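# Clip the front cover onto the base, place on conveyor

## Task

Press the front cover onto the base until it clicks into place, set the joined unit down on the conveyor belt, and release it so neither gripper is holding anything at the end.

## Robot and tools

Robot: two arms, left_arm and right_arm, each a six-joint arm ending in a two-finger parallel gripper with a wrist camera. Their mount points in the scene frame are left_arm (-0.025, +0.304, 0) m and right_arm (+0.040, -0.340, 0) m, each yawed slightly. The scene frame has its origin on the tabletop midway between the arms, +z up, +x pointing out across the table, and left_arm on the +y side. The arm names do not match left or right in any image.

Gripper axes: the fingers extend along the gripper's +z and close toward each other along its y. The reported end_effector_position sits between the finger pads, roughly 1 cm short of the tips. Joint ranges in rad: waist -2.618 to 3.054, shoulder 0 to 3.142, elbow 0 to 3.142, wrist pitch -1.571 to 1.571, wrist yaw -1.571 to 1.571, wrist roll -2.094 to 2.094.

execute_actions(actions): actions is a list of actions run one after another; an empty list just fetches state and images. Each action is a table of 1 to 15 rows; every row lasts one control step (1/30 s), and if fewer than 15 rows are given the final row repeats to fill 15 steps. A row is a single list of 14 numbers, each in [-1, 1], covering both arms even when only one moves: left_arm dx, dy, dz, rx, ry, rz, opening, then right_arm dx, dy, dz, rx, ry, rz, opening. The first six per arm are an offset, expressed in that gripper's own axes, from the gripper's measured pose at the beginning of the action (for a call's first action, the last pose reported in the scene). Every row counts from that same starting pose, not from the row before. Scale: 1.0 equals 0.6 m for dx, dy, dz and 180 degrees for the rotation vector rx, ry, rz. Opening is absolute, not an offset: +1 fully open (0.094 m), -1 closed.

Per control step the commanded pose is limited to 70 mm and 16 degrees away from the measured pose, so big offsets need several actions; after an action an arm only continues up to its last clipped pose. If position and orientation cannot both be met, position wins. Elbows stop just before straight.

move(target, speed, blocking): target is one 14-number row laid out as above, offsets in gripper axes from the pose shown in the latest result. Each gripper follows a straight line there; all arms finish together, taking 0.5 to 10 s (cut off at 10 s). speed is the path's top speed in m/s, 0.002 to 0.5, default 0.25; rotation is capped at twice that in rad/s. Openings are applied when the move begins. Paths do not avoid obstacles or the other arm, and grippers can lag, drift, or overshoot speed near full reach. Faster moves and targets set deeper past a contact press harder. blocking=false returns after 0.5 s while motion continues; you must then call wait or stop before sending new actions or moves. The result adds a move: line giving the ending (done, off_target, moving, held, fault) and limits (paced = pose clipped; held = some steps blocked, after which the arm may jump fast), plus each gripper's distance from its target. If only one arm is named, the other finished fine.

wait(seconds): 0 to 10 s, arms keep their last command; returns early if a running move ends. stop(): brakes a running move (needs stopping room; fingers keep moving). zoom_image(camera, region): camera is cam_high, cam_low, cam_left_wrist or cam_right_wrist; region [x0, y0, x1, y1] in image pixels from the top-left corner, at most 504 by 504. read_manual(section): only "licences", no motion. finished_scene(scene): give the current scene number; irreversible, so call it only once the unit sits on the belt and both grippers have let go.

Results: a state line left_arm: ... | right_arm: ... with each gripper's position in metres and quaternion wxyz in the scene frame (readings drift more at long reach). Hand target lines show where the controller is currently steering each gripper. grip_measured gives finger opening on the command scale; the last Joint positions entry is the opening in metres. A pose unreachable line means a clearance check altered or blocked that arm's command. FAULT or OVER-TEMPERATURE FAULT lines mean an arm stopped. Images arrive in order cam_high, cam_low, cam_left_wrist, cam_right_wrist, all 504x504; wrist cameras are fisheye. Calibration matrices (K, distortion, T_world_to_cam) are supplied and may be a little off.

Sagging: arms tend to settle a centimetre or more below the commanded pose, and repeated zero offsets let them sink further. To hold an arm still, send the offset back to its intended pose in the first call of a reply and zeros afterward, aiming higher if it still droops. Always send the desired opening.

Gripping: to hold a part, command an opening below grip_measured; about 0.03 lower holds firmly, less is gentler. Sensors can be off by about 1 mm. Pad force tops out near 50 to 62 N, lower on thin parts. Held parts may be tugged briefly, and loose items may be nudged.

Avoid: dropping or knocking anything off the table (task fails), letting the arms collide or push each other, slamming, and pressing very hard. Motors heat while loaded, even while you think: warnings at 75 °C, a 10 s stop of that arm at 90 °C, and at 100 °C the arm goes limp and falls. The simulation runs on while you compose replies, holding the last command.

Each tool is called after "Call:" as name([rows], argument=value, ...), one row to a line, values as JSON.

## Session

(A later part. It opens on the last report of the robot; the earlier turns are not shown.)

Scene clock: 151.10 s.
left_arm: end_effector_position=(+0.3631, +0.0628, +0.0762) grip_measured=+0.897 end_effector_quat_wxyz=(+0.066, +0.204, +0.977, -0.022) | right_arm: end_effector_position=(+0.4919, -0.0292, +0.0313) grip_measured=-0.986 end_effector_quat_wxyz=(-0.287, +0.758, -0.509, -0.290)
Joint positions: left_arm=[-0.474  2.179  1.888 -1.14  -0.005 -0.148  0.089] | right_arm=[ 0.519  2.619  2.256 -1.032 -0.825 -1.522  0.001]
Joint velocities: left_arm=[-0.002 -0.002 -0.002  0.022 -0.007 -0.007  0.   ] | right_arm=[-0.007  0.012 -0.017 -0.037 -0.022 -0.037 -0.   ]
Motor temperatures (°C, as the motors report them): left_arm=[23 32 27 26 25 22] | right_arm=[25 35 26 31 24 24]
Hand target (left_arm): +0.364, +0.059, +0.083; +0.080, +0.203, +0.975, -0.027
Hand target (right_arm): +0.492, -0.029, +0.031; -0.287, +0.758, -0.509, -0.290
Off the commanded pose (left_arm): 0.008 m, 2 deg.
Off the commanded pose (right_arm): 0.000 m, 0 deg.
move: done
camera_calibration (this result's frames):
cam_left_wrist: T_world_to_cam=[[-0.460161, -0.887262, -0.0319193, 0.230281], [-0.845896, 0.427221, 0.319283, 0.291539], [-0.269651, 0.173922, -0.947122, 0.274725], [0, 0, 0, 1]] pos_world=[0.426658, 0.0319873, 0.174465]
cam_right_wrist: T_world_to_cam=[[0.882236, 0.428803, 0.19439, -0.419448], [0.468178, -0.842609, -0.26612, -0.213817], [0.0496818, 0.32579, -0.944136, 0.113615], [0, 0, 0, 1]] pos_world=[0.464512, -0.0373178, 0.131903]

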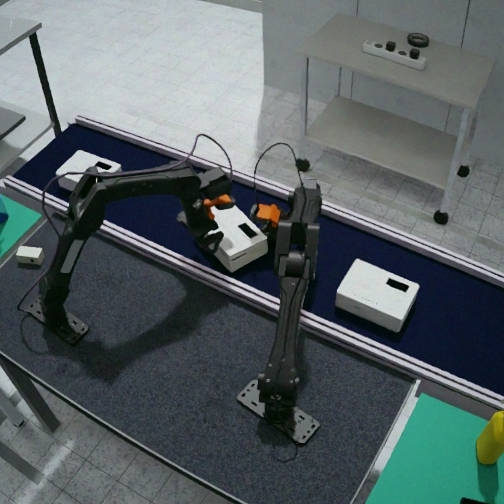

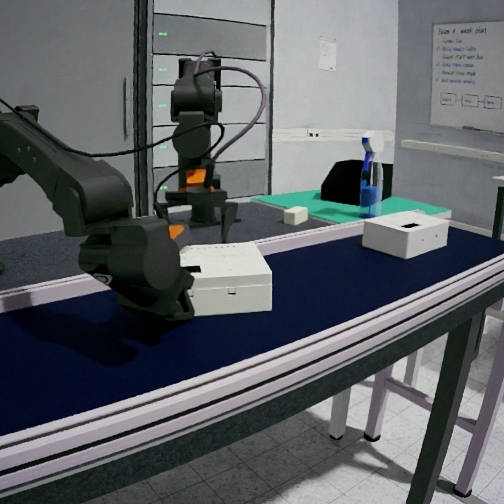

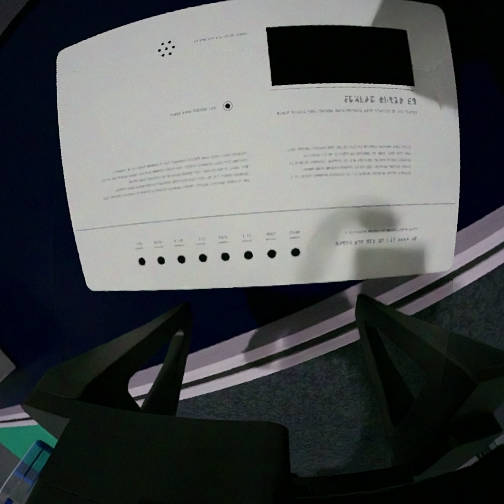

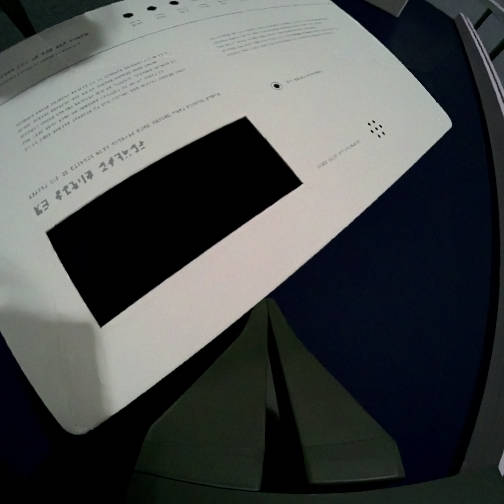

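Call:
move(target=[-0.075,0,0.035,0,0,0,0.9,-0.026,0.037,0.022,0,0,0,-1], speed=0.04)

Call:
zoom_image(camera="cam_high", region=[180, 190, 290, 280])

Call:
zoom_image(camera="cam_low", region=[170, 230, 290, 330])

Scene clock: 152.73 s.
left_arm: end_effector_position=(+0.3738, +0.0555, +0.0668) grip_measured=+0.897 end_effector_quat_wxyz=(+0.016, +0.210, +0.977, -0.005) | right_arm: end_effector_position=(+0.4948, -0.0335, +0.0314) grip_measured=-0.987 end_effector_quat_wxyz=(-0.309, +0.758, -0.515, -0.253)
Joint positions: left_arm=[-0.474  2.373  2.185 -1.348 -0.002 -0.135  0.089] | right_arm=[ 0.519  2.51   2.054 -0.834 -0.784 -1.472  0.001]
Joint velocities: left_arm=[-0.002  0.007 -0.012 -0.007 -0.037  0.007 -0.001] | right_arm=[-0.017 -0.017  0.002 -0.007  0.022  0.051 -0.   ]
Motor temperatures (°C, as the motors report them): left_arm=[23 32 27 26 25 22] | right_arm=[25 35 26 31 24 24]
Hand target (left_arm): +0.404, +0.045, +0.063; +0.066, +0.203, +0.977, -0.021
Hand target (right_arm): +0.466, -0.017, +0.031; -0.286, +0.758, -0.510, -0.289
Off the commanded pose (left_arm): 0.035 m, 6 deg.
Off the commanded pose (right_arm): 0.035 m, 5 deg.
move: off_target (left_arm, right_arm)
camera_calibration (this result's frames):
cam_left_wrist: T_world_to_cam=[[-0.474934, -0.879201, -0.037982, 0.233944], [-0.807268, 0.418081, 0.416565, 0.286248], [-0.350365, 0.228503, -0.908312, 0.294514], [0, 0, 0, 1]] pos_world=[0.445374, 0.0187122, 0.157156]
cam_right_wrist: T_world_to_cam=[[0.882915, 0.392179, 0.258178, -0.423776], [0.449965, -0.86381, -0.226635, -0.211692], [0.134135, 0.316271, -0.939138, 0.0727653], [0, 0, 0, 1]] pos_world=[0.459652, -0.0396786, 0.12977]

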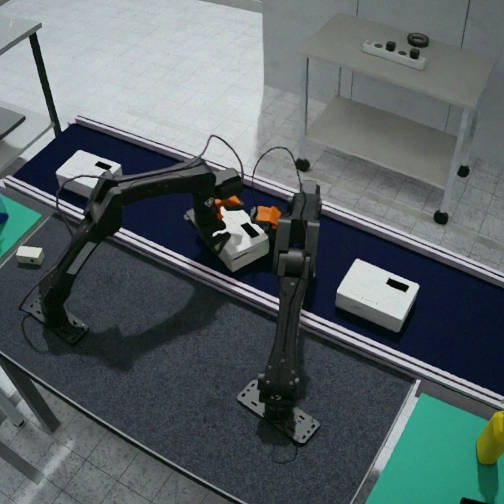

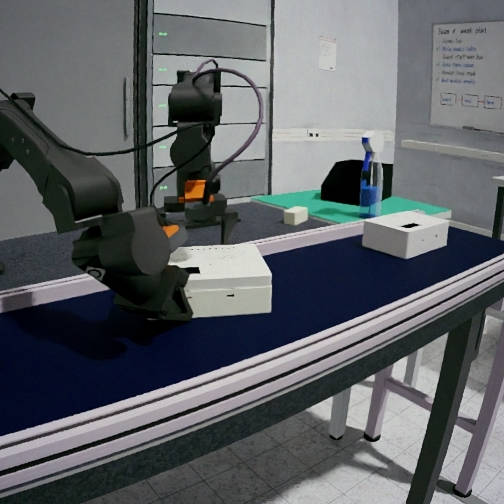

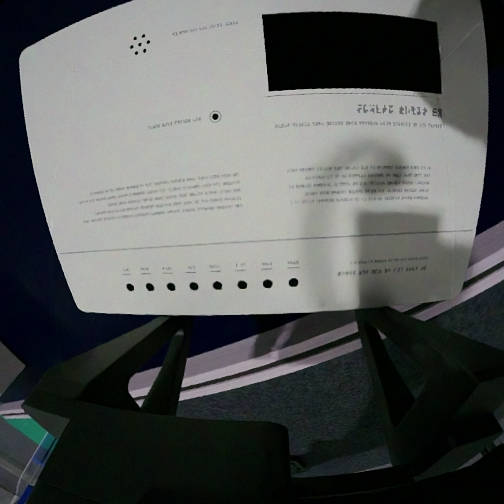

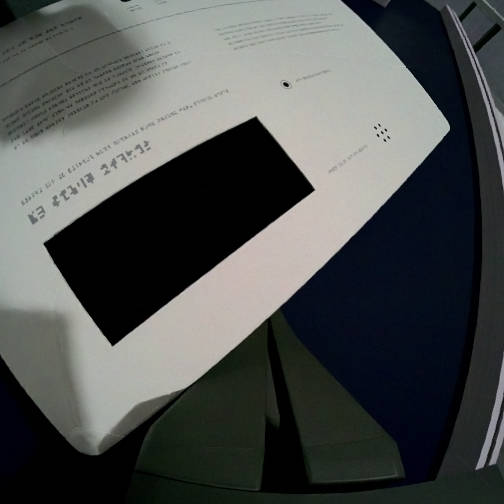

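Region (180, 190, 290, 280) of cam_high's 504x504 image, scaled by 4.582, with more detail than that image has; it fills the top 412 rows of this view, and the rest is white.

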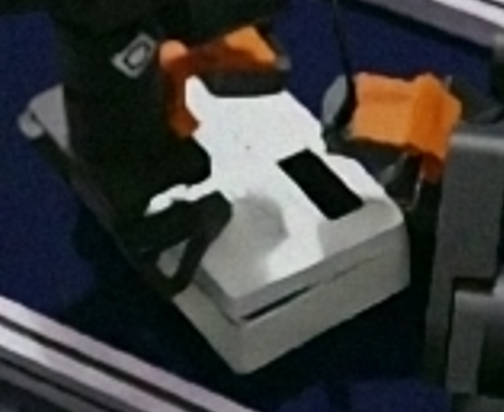

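Region (170, 230, 290, 330) of cam_low's 504x504 image, scaled by 4.200, with more detail than that image has.

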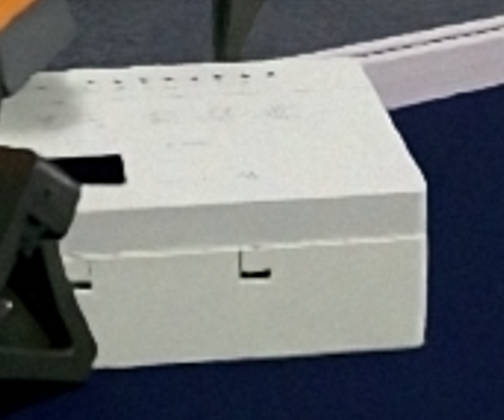

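Call:
move(target=[0.06,0,-0.03,0,-0.15,0,0.9,0.02,-0.04,-0.02,0,0,0,-1], speed=0.15)

Scene clock: 155.10 s.
left_arm: end_effector_position=(+0.3405, +0.0728, +0.0795) grip_measured=+0.897 end_effector_quat_wxyz=(+0.230, +0.208, +0.949, -0.054) | right_arm: end_effector_position=(+0.5183, -0.0392, +0.0329) grip_measured=-0.987 end_effector_quat_wxyz=(-0.307, +0.761, -0.514, -0.250)
Joint positions: left_arm=[-0.507  1.796  1.252 -0.554 -0.066 -0.145  0.089] | right_arm=[ 0.494  2.633  2.298 -0.983 -0.782 -1.512  0.001]
Joint velocities: left_arm=[-0.007 -0.002  0.007 -0.007 -0.022  0.007  0.001] | right_arm=[-0.007 -0.007 -0.007  0.022  0.007  0.022 -0.001]
Motor temperatures (°C, as the motors report them): left_arm=[23 32 27 26 25 22] | right_arm=[25 35 26 30 24 24]
Hand target (left_arm): +0.340, +0.070, +0.086; +0.244, +0.207, +0.946, -0.055
Hand target (right_arm): +0.522, -0.043, +0.036; -0.310, +0.758, -0.515, -0.253
Off the commanded pose (left_arm): 0.005 m, 2 deg.
Off the commanded pose (right_arm): 0.006 m, 1 deg.
move: done
camera_calibration (this result's frames):
cam_left_wrist: T_world_to_cam=[[-0.461032, -0.88542, -0.059005, 0.231208], [-0.886552, 0.462458, -0.0125483, 0.30473], [0.0383978, 0.0465258, -0.998179, 0.178501], [0, 0, 0, 1]] pos_world=[0.369899, 0.0554857, 0.195642]
cam_right_wrist: T_world_to_cam=[[0.880524, 0.397079, 0.258854, -0.441299], [0.453545, -0.864497, -0.21666, -0.229073], [0.137747, 0.308176, -0.941304, 0.0706761], [0, 0, 0, 1]] pos_world=[0.482734, -0.0445832, 0.131128]

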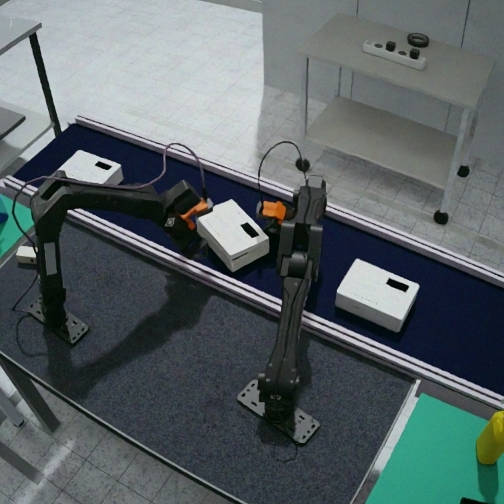

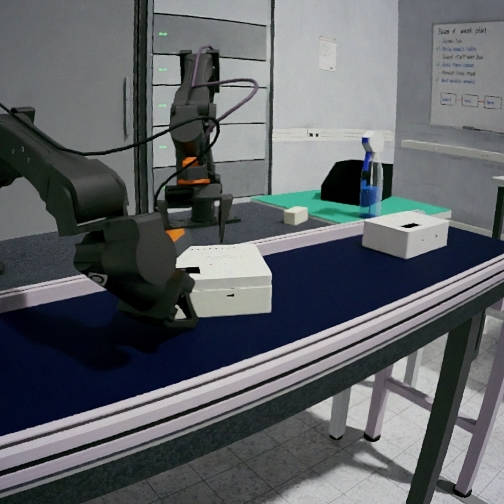

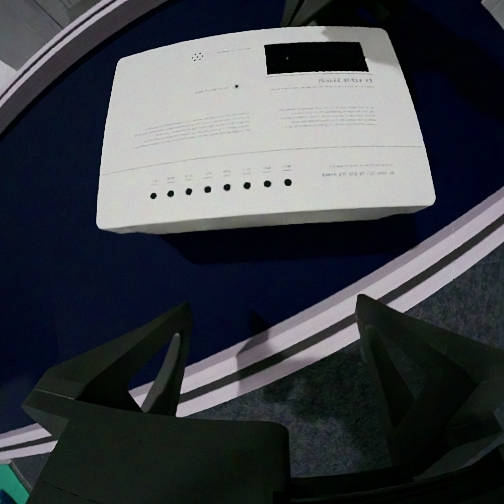

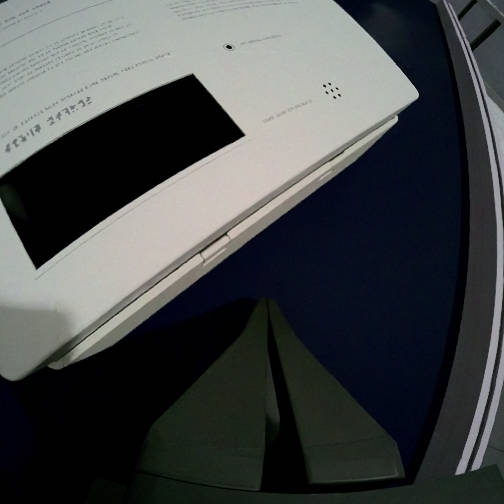

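Call:
execute_actions(actions=[])

Scene clock: 155.60 s.
left_arm: end_effector_position=(+0.3408, +0.0727, +0.0797) grip_measured=+0.897 end_effector_quat_wxyz=(+0.231, +0.208, +0.949, -0.055) | right_arm: end_effector_position=(+0.5182, -0.0392, +0.0329) grip_measured=-0.987 end_effector_quat_wxyz=(-0.307, +0.761, -0.515, -0.250)
Joint positions: left_arm=[-0.507  1.796  1.252 -0.553 -0.066 -0.145  0.089] | right_arm=[ 0.494  2.633  2.298 -0.984 -0.782 -1.512  0.001]
Joint velocities: left_arm=[ 0.002  0.002  0.017 -0.007  0.022 -0.007  0.   ] | right_arm=[ 0.007  0.002 -0.017  0.007 -0.066  0.007 -0.001]
Motor temperatures (°C, as the motors report them): left_arm=[23 32 27 26 25 22] | right_arm=[25 35 26 30 24 24]
Hand target (left_arm): +0.340, +0.070, +0.086; +0.244, +0.207, +0.946, -0.055
Hand target (right_arm): +0.522, -0.043, +0.036; -0.310, +0.758, -0.515, -0.253
Off the commanded pose (left_arm): 0.004 m, 2 deg.
Off the commanded pose (right_arm): 0.006 m, 1 deg.
camera_calibration (this result's frames):
cam_left_wrist: T_world_to_cam=[[-0.460792, -0.885533, -0.0591707, 0.231187], [-0.886613, 0.462296, -0.0141024, 0.30523], [0.0398425, 0.0459633, -0.998148, 0.178217], [0, 0, 0, 1]] pos_world=[0.370049, 0.0554261, 0.195871]
cam_right_wrist: T_world_to_cam=[[0.880711, 0.397144, 0.258119, -0.441219], [0.453388, -0.864552, -0.216769, -0.228978], [0.137069, 0.307939, -0.94148, 0.0710225], [0, 0, 0, 1]] pos_world=[0.482667, -0.0446065, 0.131118]

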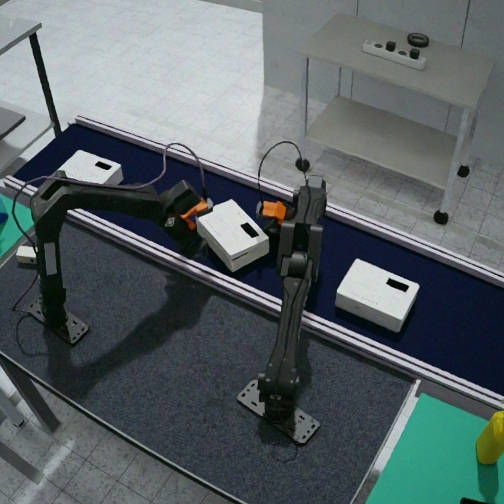

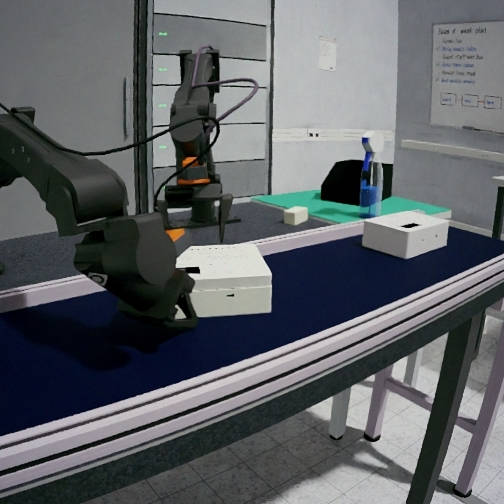

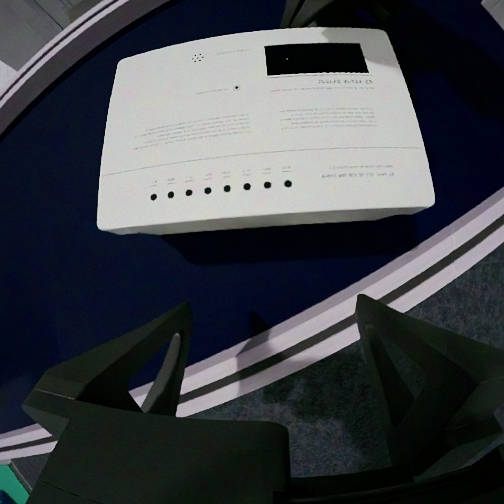

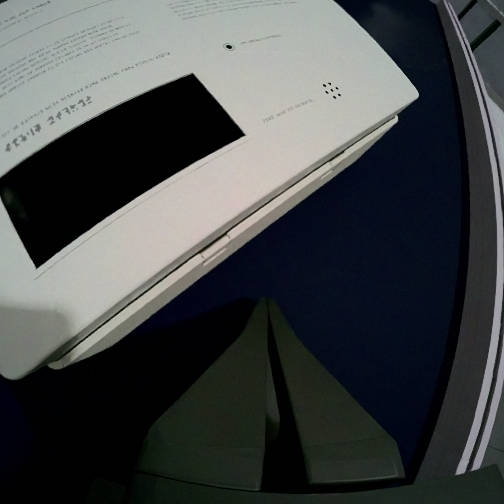

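Call:
zoom_image(camera="cam_high", region=[170, 180, 300, 290])

Call:
zoom_image(camera="cam_low", region=[160, 220, 300, 330])

Region (170, 180, 300, 290) of cam_high's 504x504 image, scaled by 3.877, with more detail than that image has; it fills the top 426 rows of this view, and the rest is white.

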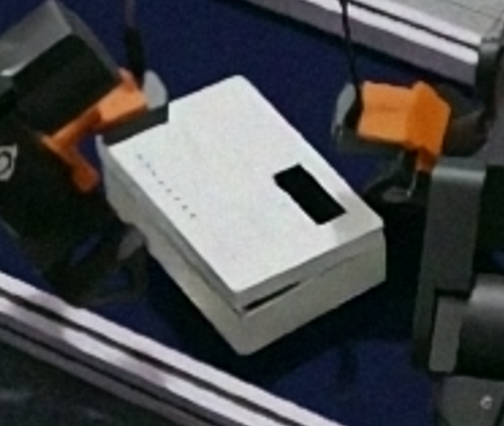

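Region (160, 220, 300, 330) of cam_low's 504x504 image, scaled by 3.600, with more detail than that image has; it fills the top 396 rows of this view, and the rest is white.

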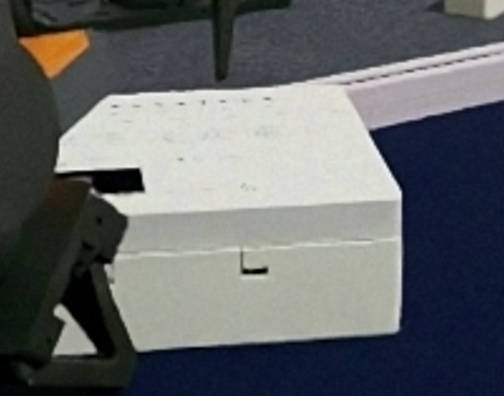

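Call:
zoom_image(camera="cam_right_wrist", region=[150, 100, 430, 300])

Region (150, 100, 430, 300) of cam_right_wrist's 504x504 image, scaled by 1.800, with more detail than that image has; it fills the top 360 rows of this view, and the rest is white.

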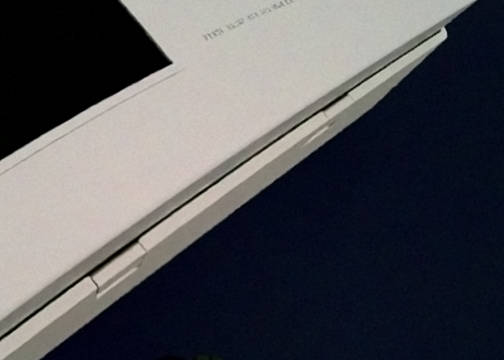

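Call:
move(target=[0.052,0,-0.045,0,0,0,0.9,-0.09,-0.027,-0.089,0,0,0,-1], speed=0.12)

Scene clock: 158.90 s.
left_arm: end_effector_position=(+0.3103, +0.0881, +0.0874) grip_measured=+0.897 end_effector_quat_wxyz=(+0.231, +0.208, +0.949, -0.058) | right_arm: end_effector_position=(+0.5198, -0.0400, +0.1056) grip_measured=-0.987 end_effector_quat_wxyz=(-0.307, +0.762, -0.516, -0.244)
Joint positions: left_arm=[-0.518  1.661  1.125 -0.558 -0.066 -0.156  0.089] | right_arm=[ 0.494  2.68   2.684 -1.314 -0.772 -1.51   0.001]
Joint velocities: left_arm=[-0.012  0.007 -0.007 -0.081 -0.007 -0.081 -0.   ] | right_arm=[-0.002 -0.002  0.076 -0.066  0.066  0.037 -0.001]
Motor temperatures (°C, as the motors report them): left_arm=[23 32 27 26 25 22] | right_arm=[25 35 27 30 24 24]
Hand target (left_arm): +0.304, +0.089, +0.090; +0.230, +0.208, +0.949, -0.055
Hand target (right_arm): +0.519, -0.040, +0.111; -0.308, +0.760, -0.515, -0.249
Off the commanded pose (left_arm): 0.006 m, 0 deg.
Off the commanded pose (right_arm): 0.005 m, 1 deg.
move: done
camera_calibration (this result's frames):
cam_left_wrist: T_world_to_cam=[[-0.461857, -0.885313, -0.0539385, 0.231066], [-0.886055, 0.463273, -0.0168897, 0.271253], [0.0399409, 0.0399918, -0.998401, 0.186956], [0, 0, 0, 1]] pos_world=[0.339597, 0.071425, 0.203702]
cam_right_wrist: T_world_to_cam=[[0.879979, 0.395543, 0.263025, -0.461248], [0.451901, -0.867722, -0.206985, -0.21499], [0.146361, 0.301004, -0.942324, 0.134508], [0, 0, 0, 1]] pos_world=[0.483356, -0.044596, 0.20357]

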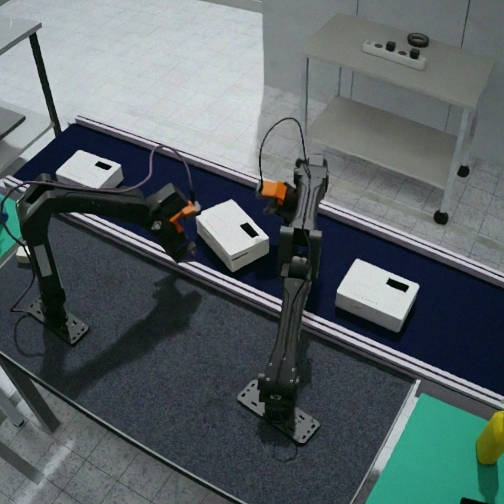

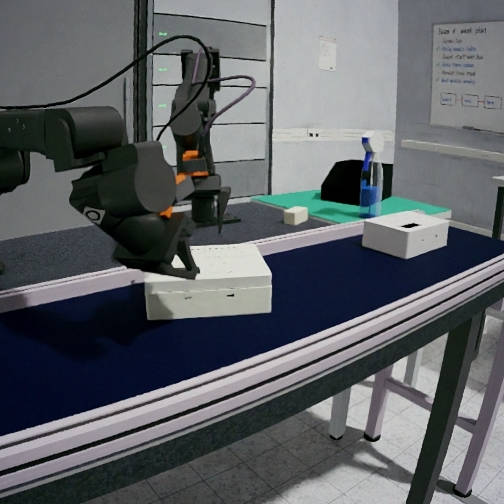

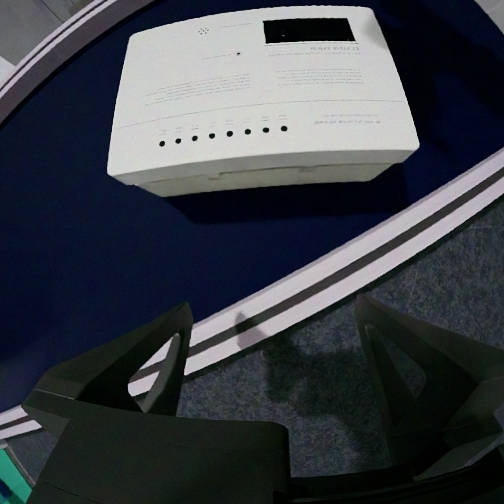

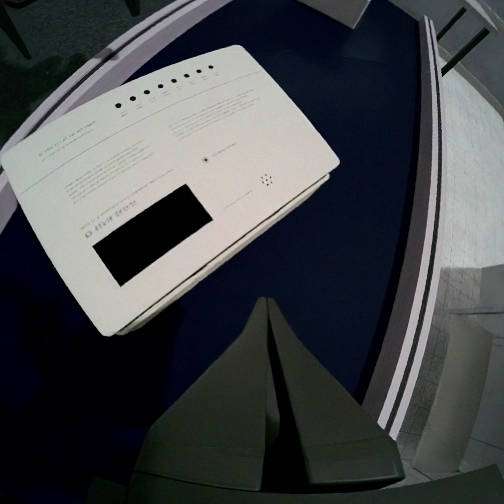

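Call:
move(target=[0,0,-0.005,0,0,0,0.9,-0.071,0.023,0.058,0,0,0,-1], speed=0.1)

Scene clock: 160.27 s.
left_arm: end_effector_position=(+0.3103, +0.0881, +0.0874) grip_measured=+0.897 end_effector_quat_wxyz=(+0.231, +0.208, +0.949, -0.058) | right_arm: end_effector_position=(+0.4924, +0.0073, +0.0975) grip_measured=-0.987 end_effector_quat_wxyz=(-0.299, +0.764, -0.517, -0.245)
Joint positions: left_arm=[-0.518  1.661  1.125 -0.558 -0.066 -0.156  0.089] | right_arm=[ 0.601  2.555  2.412 -1.092 -0.733 -1.38   0.001]
Joint velocities: left_arm=[-0.012 -0.002 -0.017 -0.022  0.007 -0.066 -0.   ] | right_arm=[-0.002  0.017  0.022 -0.007 -0.007  0.007  0.   ]
Motor temperatures (°C, as the motors report them): left_arm=[23 31 27 26 25 22] | right_arm=[25 35 27 30 24 24]
Hand target (left_arm): +0.309, +0.089, +0.090; +0.231, +0.208, +0.949, -0.058
Hand target (right_arm): +0.491, +0.009, +0.109; -0.307, +0.761, -0.516, -0.245
Off the commanded pose (left_arm): 0.003 m, 0 deg.
Off the commanded pose (right_arm): 0.011 m, 1 deg.
move: off_target (right_arm)
camera_calibration (this result's frames):
cam_left_wrist: T_world_to_cam=[[-0.461857, -0.885313, -0.0539385, 0.231066], [-0.886055, 0.463273, -0.0168897, 0.271253], [0.0399409, 0.0399918, -0.998401, 0.186956], [0, 0, 0, 1]] pos_world=[0.339597, 0.071425, 0.203702]
cam_right_wrist: T_world_to_cam=[[0.880316, 0.40311, 0.250093, -0.452722], [0.454201, -0.868367, -0.199096, -0.165124], [0.136915, 0.28886, -0.947531, 0.121921], [0, 0, 0, 1]] pos_world=[0.456845, 0.00389063, 0.195871]

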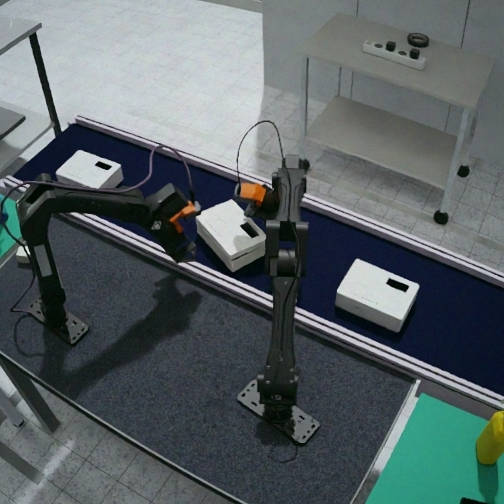

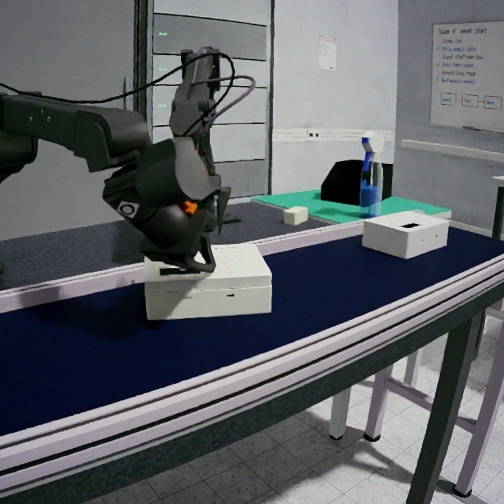

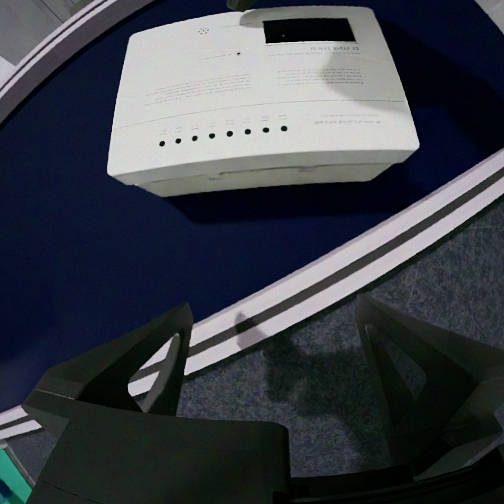

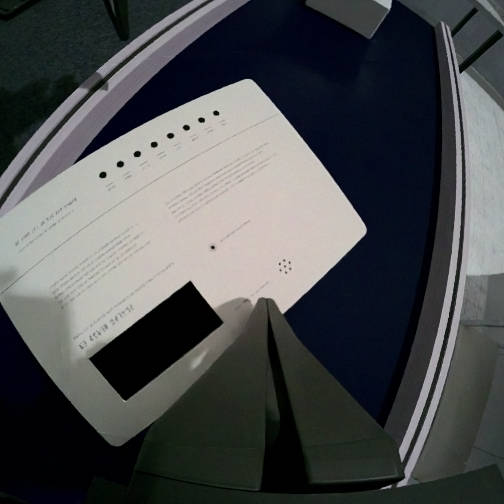

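Call:
move(target=[0,0,-0.005,0,0,0,0.9,0.033,0.041,0.063,0,0,0,-1], speed=0.04)

Call:
zoom_image(camera="cam_low", region=[130, 220, 290, 330])

Scene clock: 162.57 s.
left_arm: end_effector_position=(+0.3103, +0.0881, +0.0874) grip_measured=+0.897 end_effector_quat_wxyz=(+0.231, +0.208, +0.949, -0.058) | right_arm: end_effector_position=(+0.4945, +0.0160, +0.0920) grip_measured=-0.987 end_effector_quat_wxyz=(-0.356, +0.763, -0.489, -0.230)
Joint positions: left_arm=[-0.518  1.661  1.125 -0.558 -0.066 -0.156  0.089] | right_arm=[ 0.606  2.441  2.12  -0.776 -0.767 -1.36   0.001]
Joint velocities: left_arm=[ 0.002 -0.012 -0.002  0.037 -0.051 -0.007  0.001] | right_arm=[-0.007  0.002  0.007 -0.007  0.066  0.037 -0.   ]
Motor temperatures (°C, as the motors report them): left_arm=[23 31 27 26 25 22] | right_arm=[25 35 26 30 24 24]
Hand target (left_arm): +0.309, +0.089, +0.090; +0.231, +0.208, +0.949, -0.058
Hand target (right_arm): +0.473, +0.014, +0.055; -0.299, +0.765, -0.516, -0.244
Off the commanded pose (left_arm): 0.003 m, 0 deg.
Off the commanded pose (right_arm): 0.045 m, 7 deg.
move: off_target (right_arm)
camera_calibration (this result's frames):
cam_left_wrist: T_world_to_cam=[[-0.461857, -0.885313, -0.0539385, 0.231066], [-0.886055, 0.463273, -0.0168897, 0.271253], [0.0399409, 0.0399918, -0.998401, 0.186956], [0, 0, 0, 1]] pos_world=[0.339597, 0.071425, 0.203702]
cam_right_wrist: T_world_to_cam=[[0.848395, 0.380065, 0.368479, -0.451425], [0.478982, -0.847525, -0.228645, -0.169446], [0.225395, 0.370476, -0.90108, 0.0645498], [0, 0, 0, 1]] pos_world=[0.449599, 0.00404738, 0.185762]

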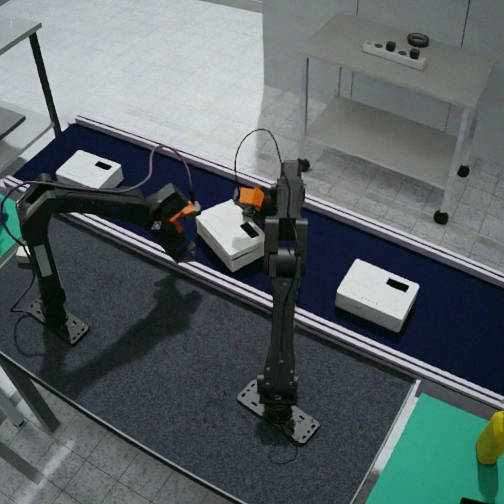

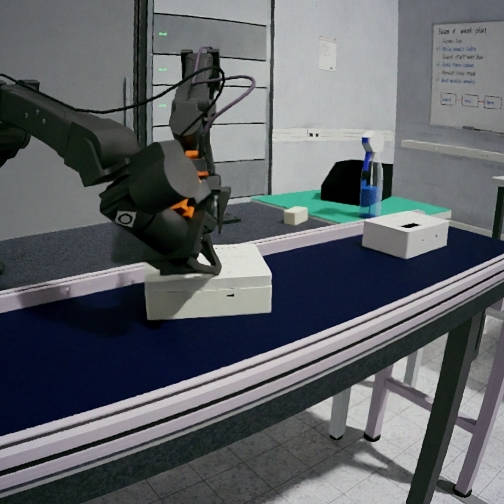

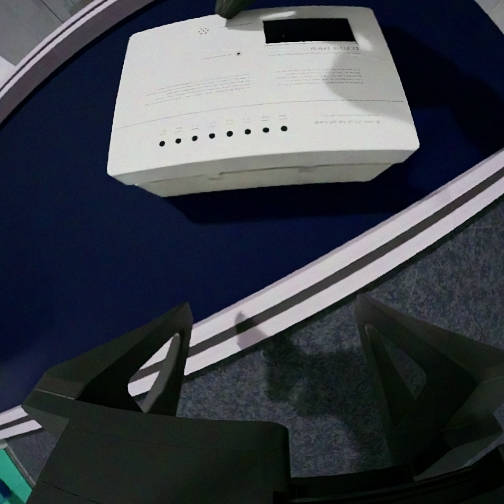

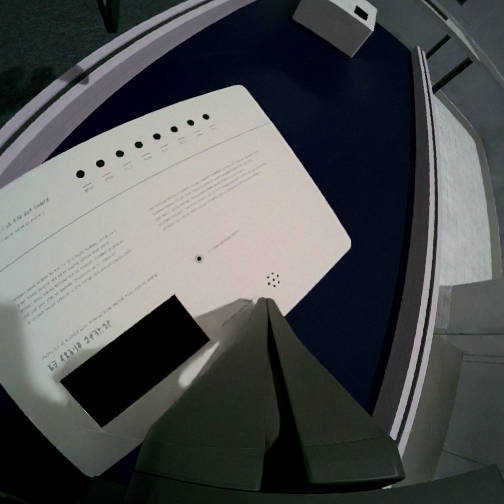

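Region (130, 220, 290, 330) of cam_low's 504x504 image, scaled by 3.150, with more detail than that image has; it fills the top 346 rows of this view, and the rest is white.

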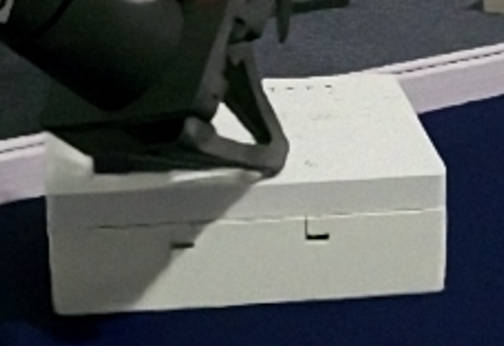

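Call:
move(target=[0,0,-0.005,0,0,-0.5,-1,0.033,0.041,0.055,0,0,0,-1], speed=0.4)

Scene clock: 165.63 s.
left_arm: end_effector_position=(+0.3101, +0.0877, +0.0874) grip_measured=-0.996 end_effector_quat_wxyz=(+0.122, -0.522, +0.819, -0.204) | right_arm: end_effector_position=(+0.5021, +0.0257, +0.0922) grip_measured=-0.987 end_effector_quat_wxyz=(-0.417, +0.760, -0.452, -0.211)
Joint positions: left_arm=[-0.518  1.661  1.125 -0.558 -0.064 -1.722  0.   ] | right_arm=[ 0.608  2.394  1.96  -0.509 -0.802 -1.346  0.001]
Joint velocities: left_arm=[-0.012 -0.002  0.017 -0.007  0.022  0.022 -0.   ] | right_arm=[-0.012 -0.002  0.007 -0.007 -0.037 -0.037 -0.   ]
Motor temperatures (°C, as the motors report them): left_arm=[23 31 27 26 25 22] | right_arm=[25 35 26 30 24 24]
Hand target (left_arm): +0.309, +0.089, +0.090; +0.123, -0.524, +0.818, -0.204
Hand target (right_arm): +0.479, +0.023, +0.051; -0.356, +0.763, -0.487, -0.229
Off the commanded pose (left_arm): 0.003 m, 0 deg.
Off the commanded pose (right_arm): 0.048 m, 8 deg.
move: off_target (right_arm)
camera_calibration (this result's frames):
cam_left_wrist: T_world_to_cam=[[0.78704, -0.444283, 0.427996, -0.237471], [-0.603691, -0.697484, 0.3861, 0.250229], [0.126982, -0.562253, -0.817158, 0.19694], [0, 0, 0, 1]] pos_world=[0.312953, 0.179757, 0.165954]
cam_right_wrist: T_world_to_cam=[[0.794714, 0.349076, 0.496564, -0.445706], [0.516, -0.819346, -0.249833, -0.182171], [0.319647, 0.454773, -0.831269, 0.00345376], [0, 0, 0, 1]] pos_world=[0.447105, 0.00475355, 0.17868]

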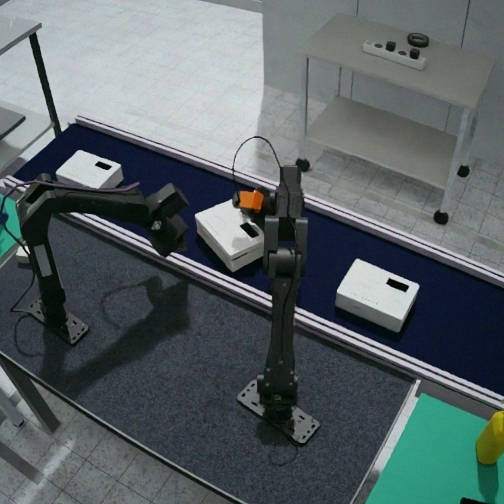

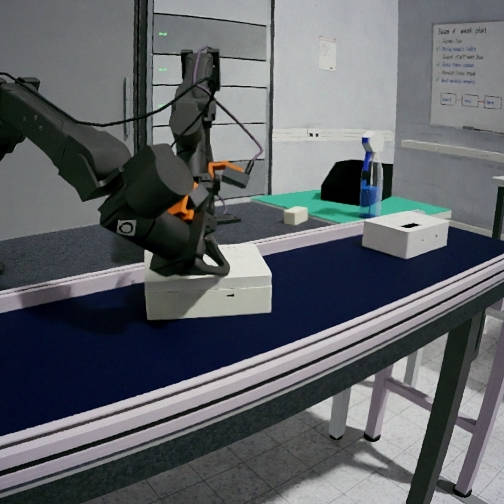

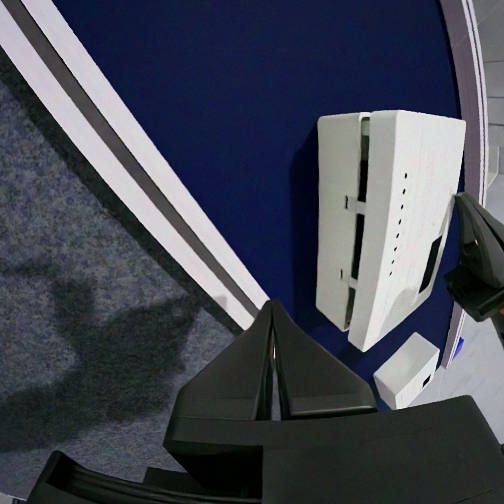

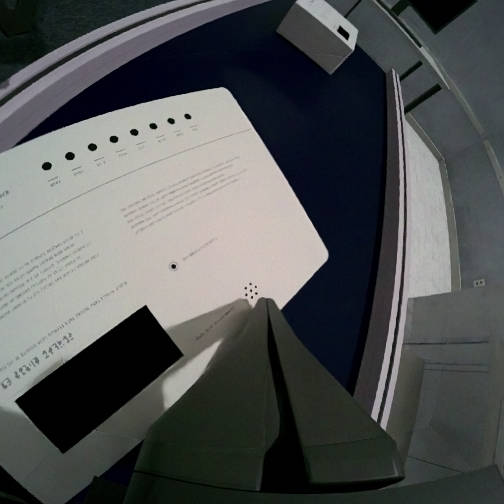

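Call:
zoom_image(camera="cam_left_wrist", region=[290, 90, 490, 360])

Region (290, 90, 490, 360) of cam_left_wrist's 504x504 image, scaled by 1.867, with more detail than that image has; it fills the left 373 columns of this view, and the rest is white.

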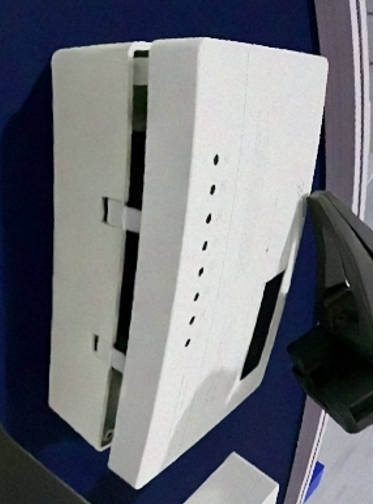

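Call:
move(target=[-0.004,-0.098,0.056,0,0,0,-1,0.028,0.076,0.024,-0.043,0.016,0,-1], speed=0.1)

Scene clock: 167.33 s.
left_arm: end_effector_position=(+0.3696, +0.0581, +0.0819) grip_measured=-0.996 end_effector_quat_wxyz=(+0.124, -0.522, +0.817, -0.210) | right_arm: end_effector_position=(+0.5006, +0.0253, +0.0919) grip_measured=-0.987 end_effector_quat_wxyz=(-0.426, +0.784, -0.410, -0.190)
Joint positions: left_arm=[-0.493  1.9    1.389 -0.57  -0.051 -1.703  0.   ] | right_arm=[ 0.608  2.393  1.96  -0.518 -0.803 -1.459  0.001]
Joint velocities: left_arm=[-0.002  0.002  0.002  0.037  0.007 -0.051 -0.   ] | right_arm=[ 0.007  0.012 -0.002 -0.051 -0.051 -0.022 -0.001]
Motor temperatures (°C, as the motors report them): left_arm=[23 31 28 26 25 22] | right_arm=[25 35 26 30 24 24]
Hand target (left_arm): +0.372, +0.061, +0.084; +0.123, -0.522, +0.819, -0.205
Hand target (right_arm): +0.472, +0.018, +0.054; -0.355, +0.792, -0.445, -0.221
Off the commanded pose (left_arm): 0.005 m, 1 deg.
Off the commanded pose (right_arm): 0.050 m, 10 deg.
move: off_target (right_arm)
camera_calibration (this result's frames):
cam_left_wrist: T_world_to_cam=[[0.784276, -0.438598, 0.438797, -0.295325], [-0.60552, -0.695166, 0.387414, 0.268012], [0.135118, -0.56954, -0.810782, 0.165135], [0, 0, 0, 1]] pos_world=[0.37159, 0.150835, 0.159645]
cam_right_wrist: T_world_to_cam=[[0.72539, 0.40266, 0.558279, -0.416576], [0.58691, -0.785571, -0.195997, -0.223185], [0.359648, 0.469833, -0.80617, -0.0187718], [0, 0, 0, 1]] pos_world=[0.439921, 0.00123016, 0.173689]

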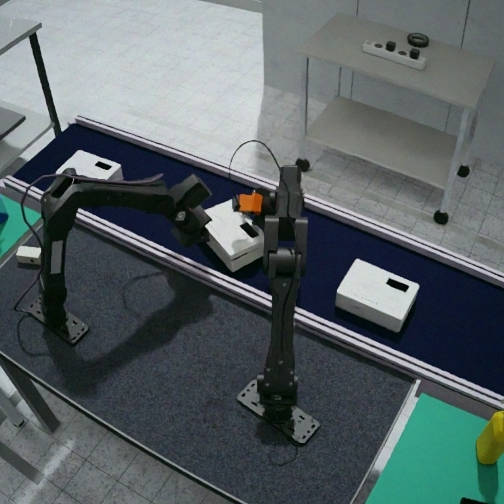

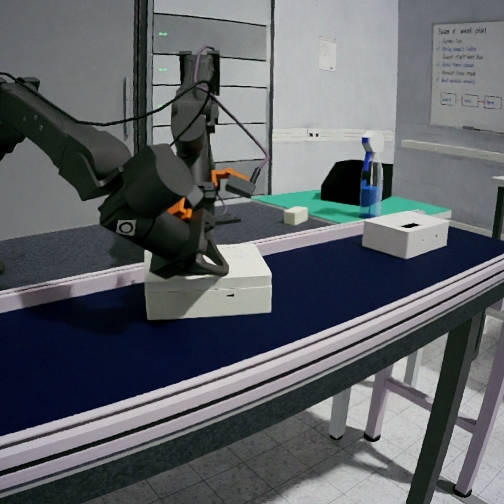

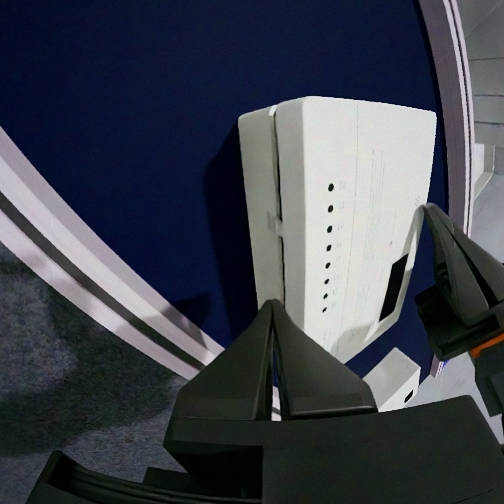

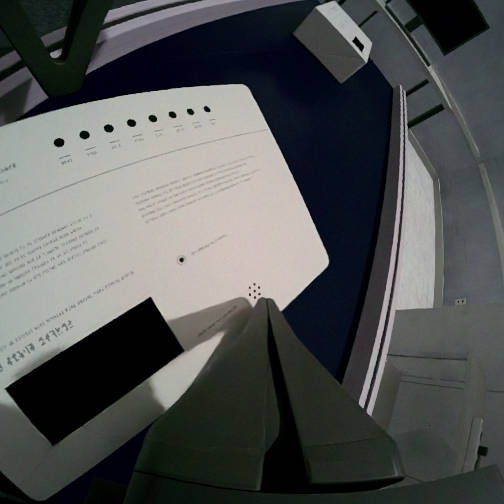

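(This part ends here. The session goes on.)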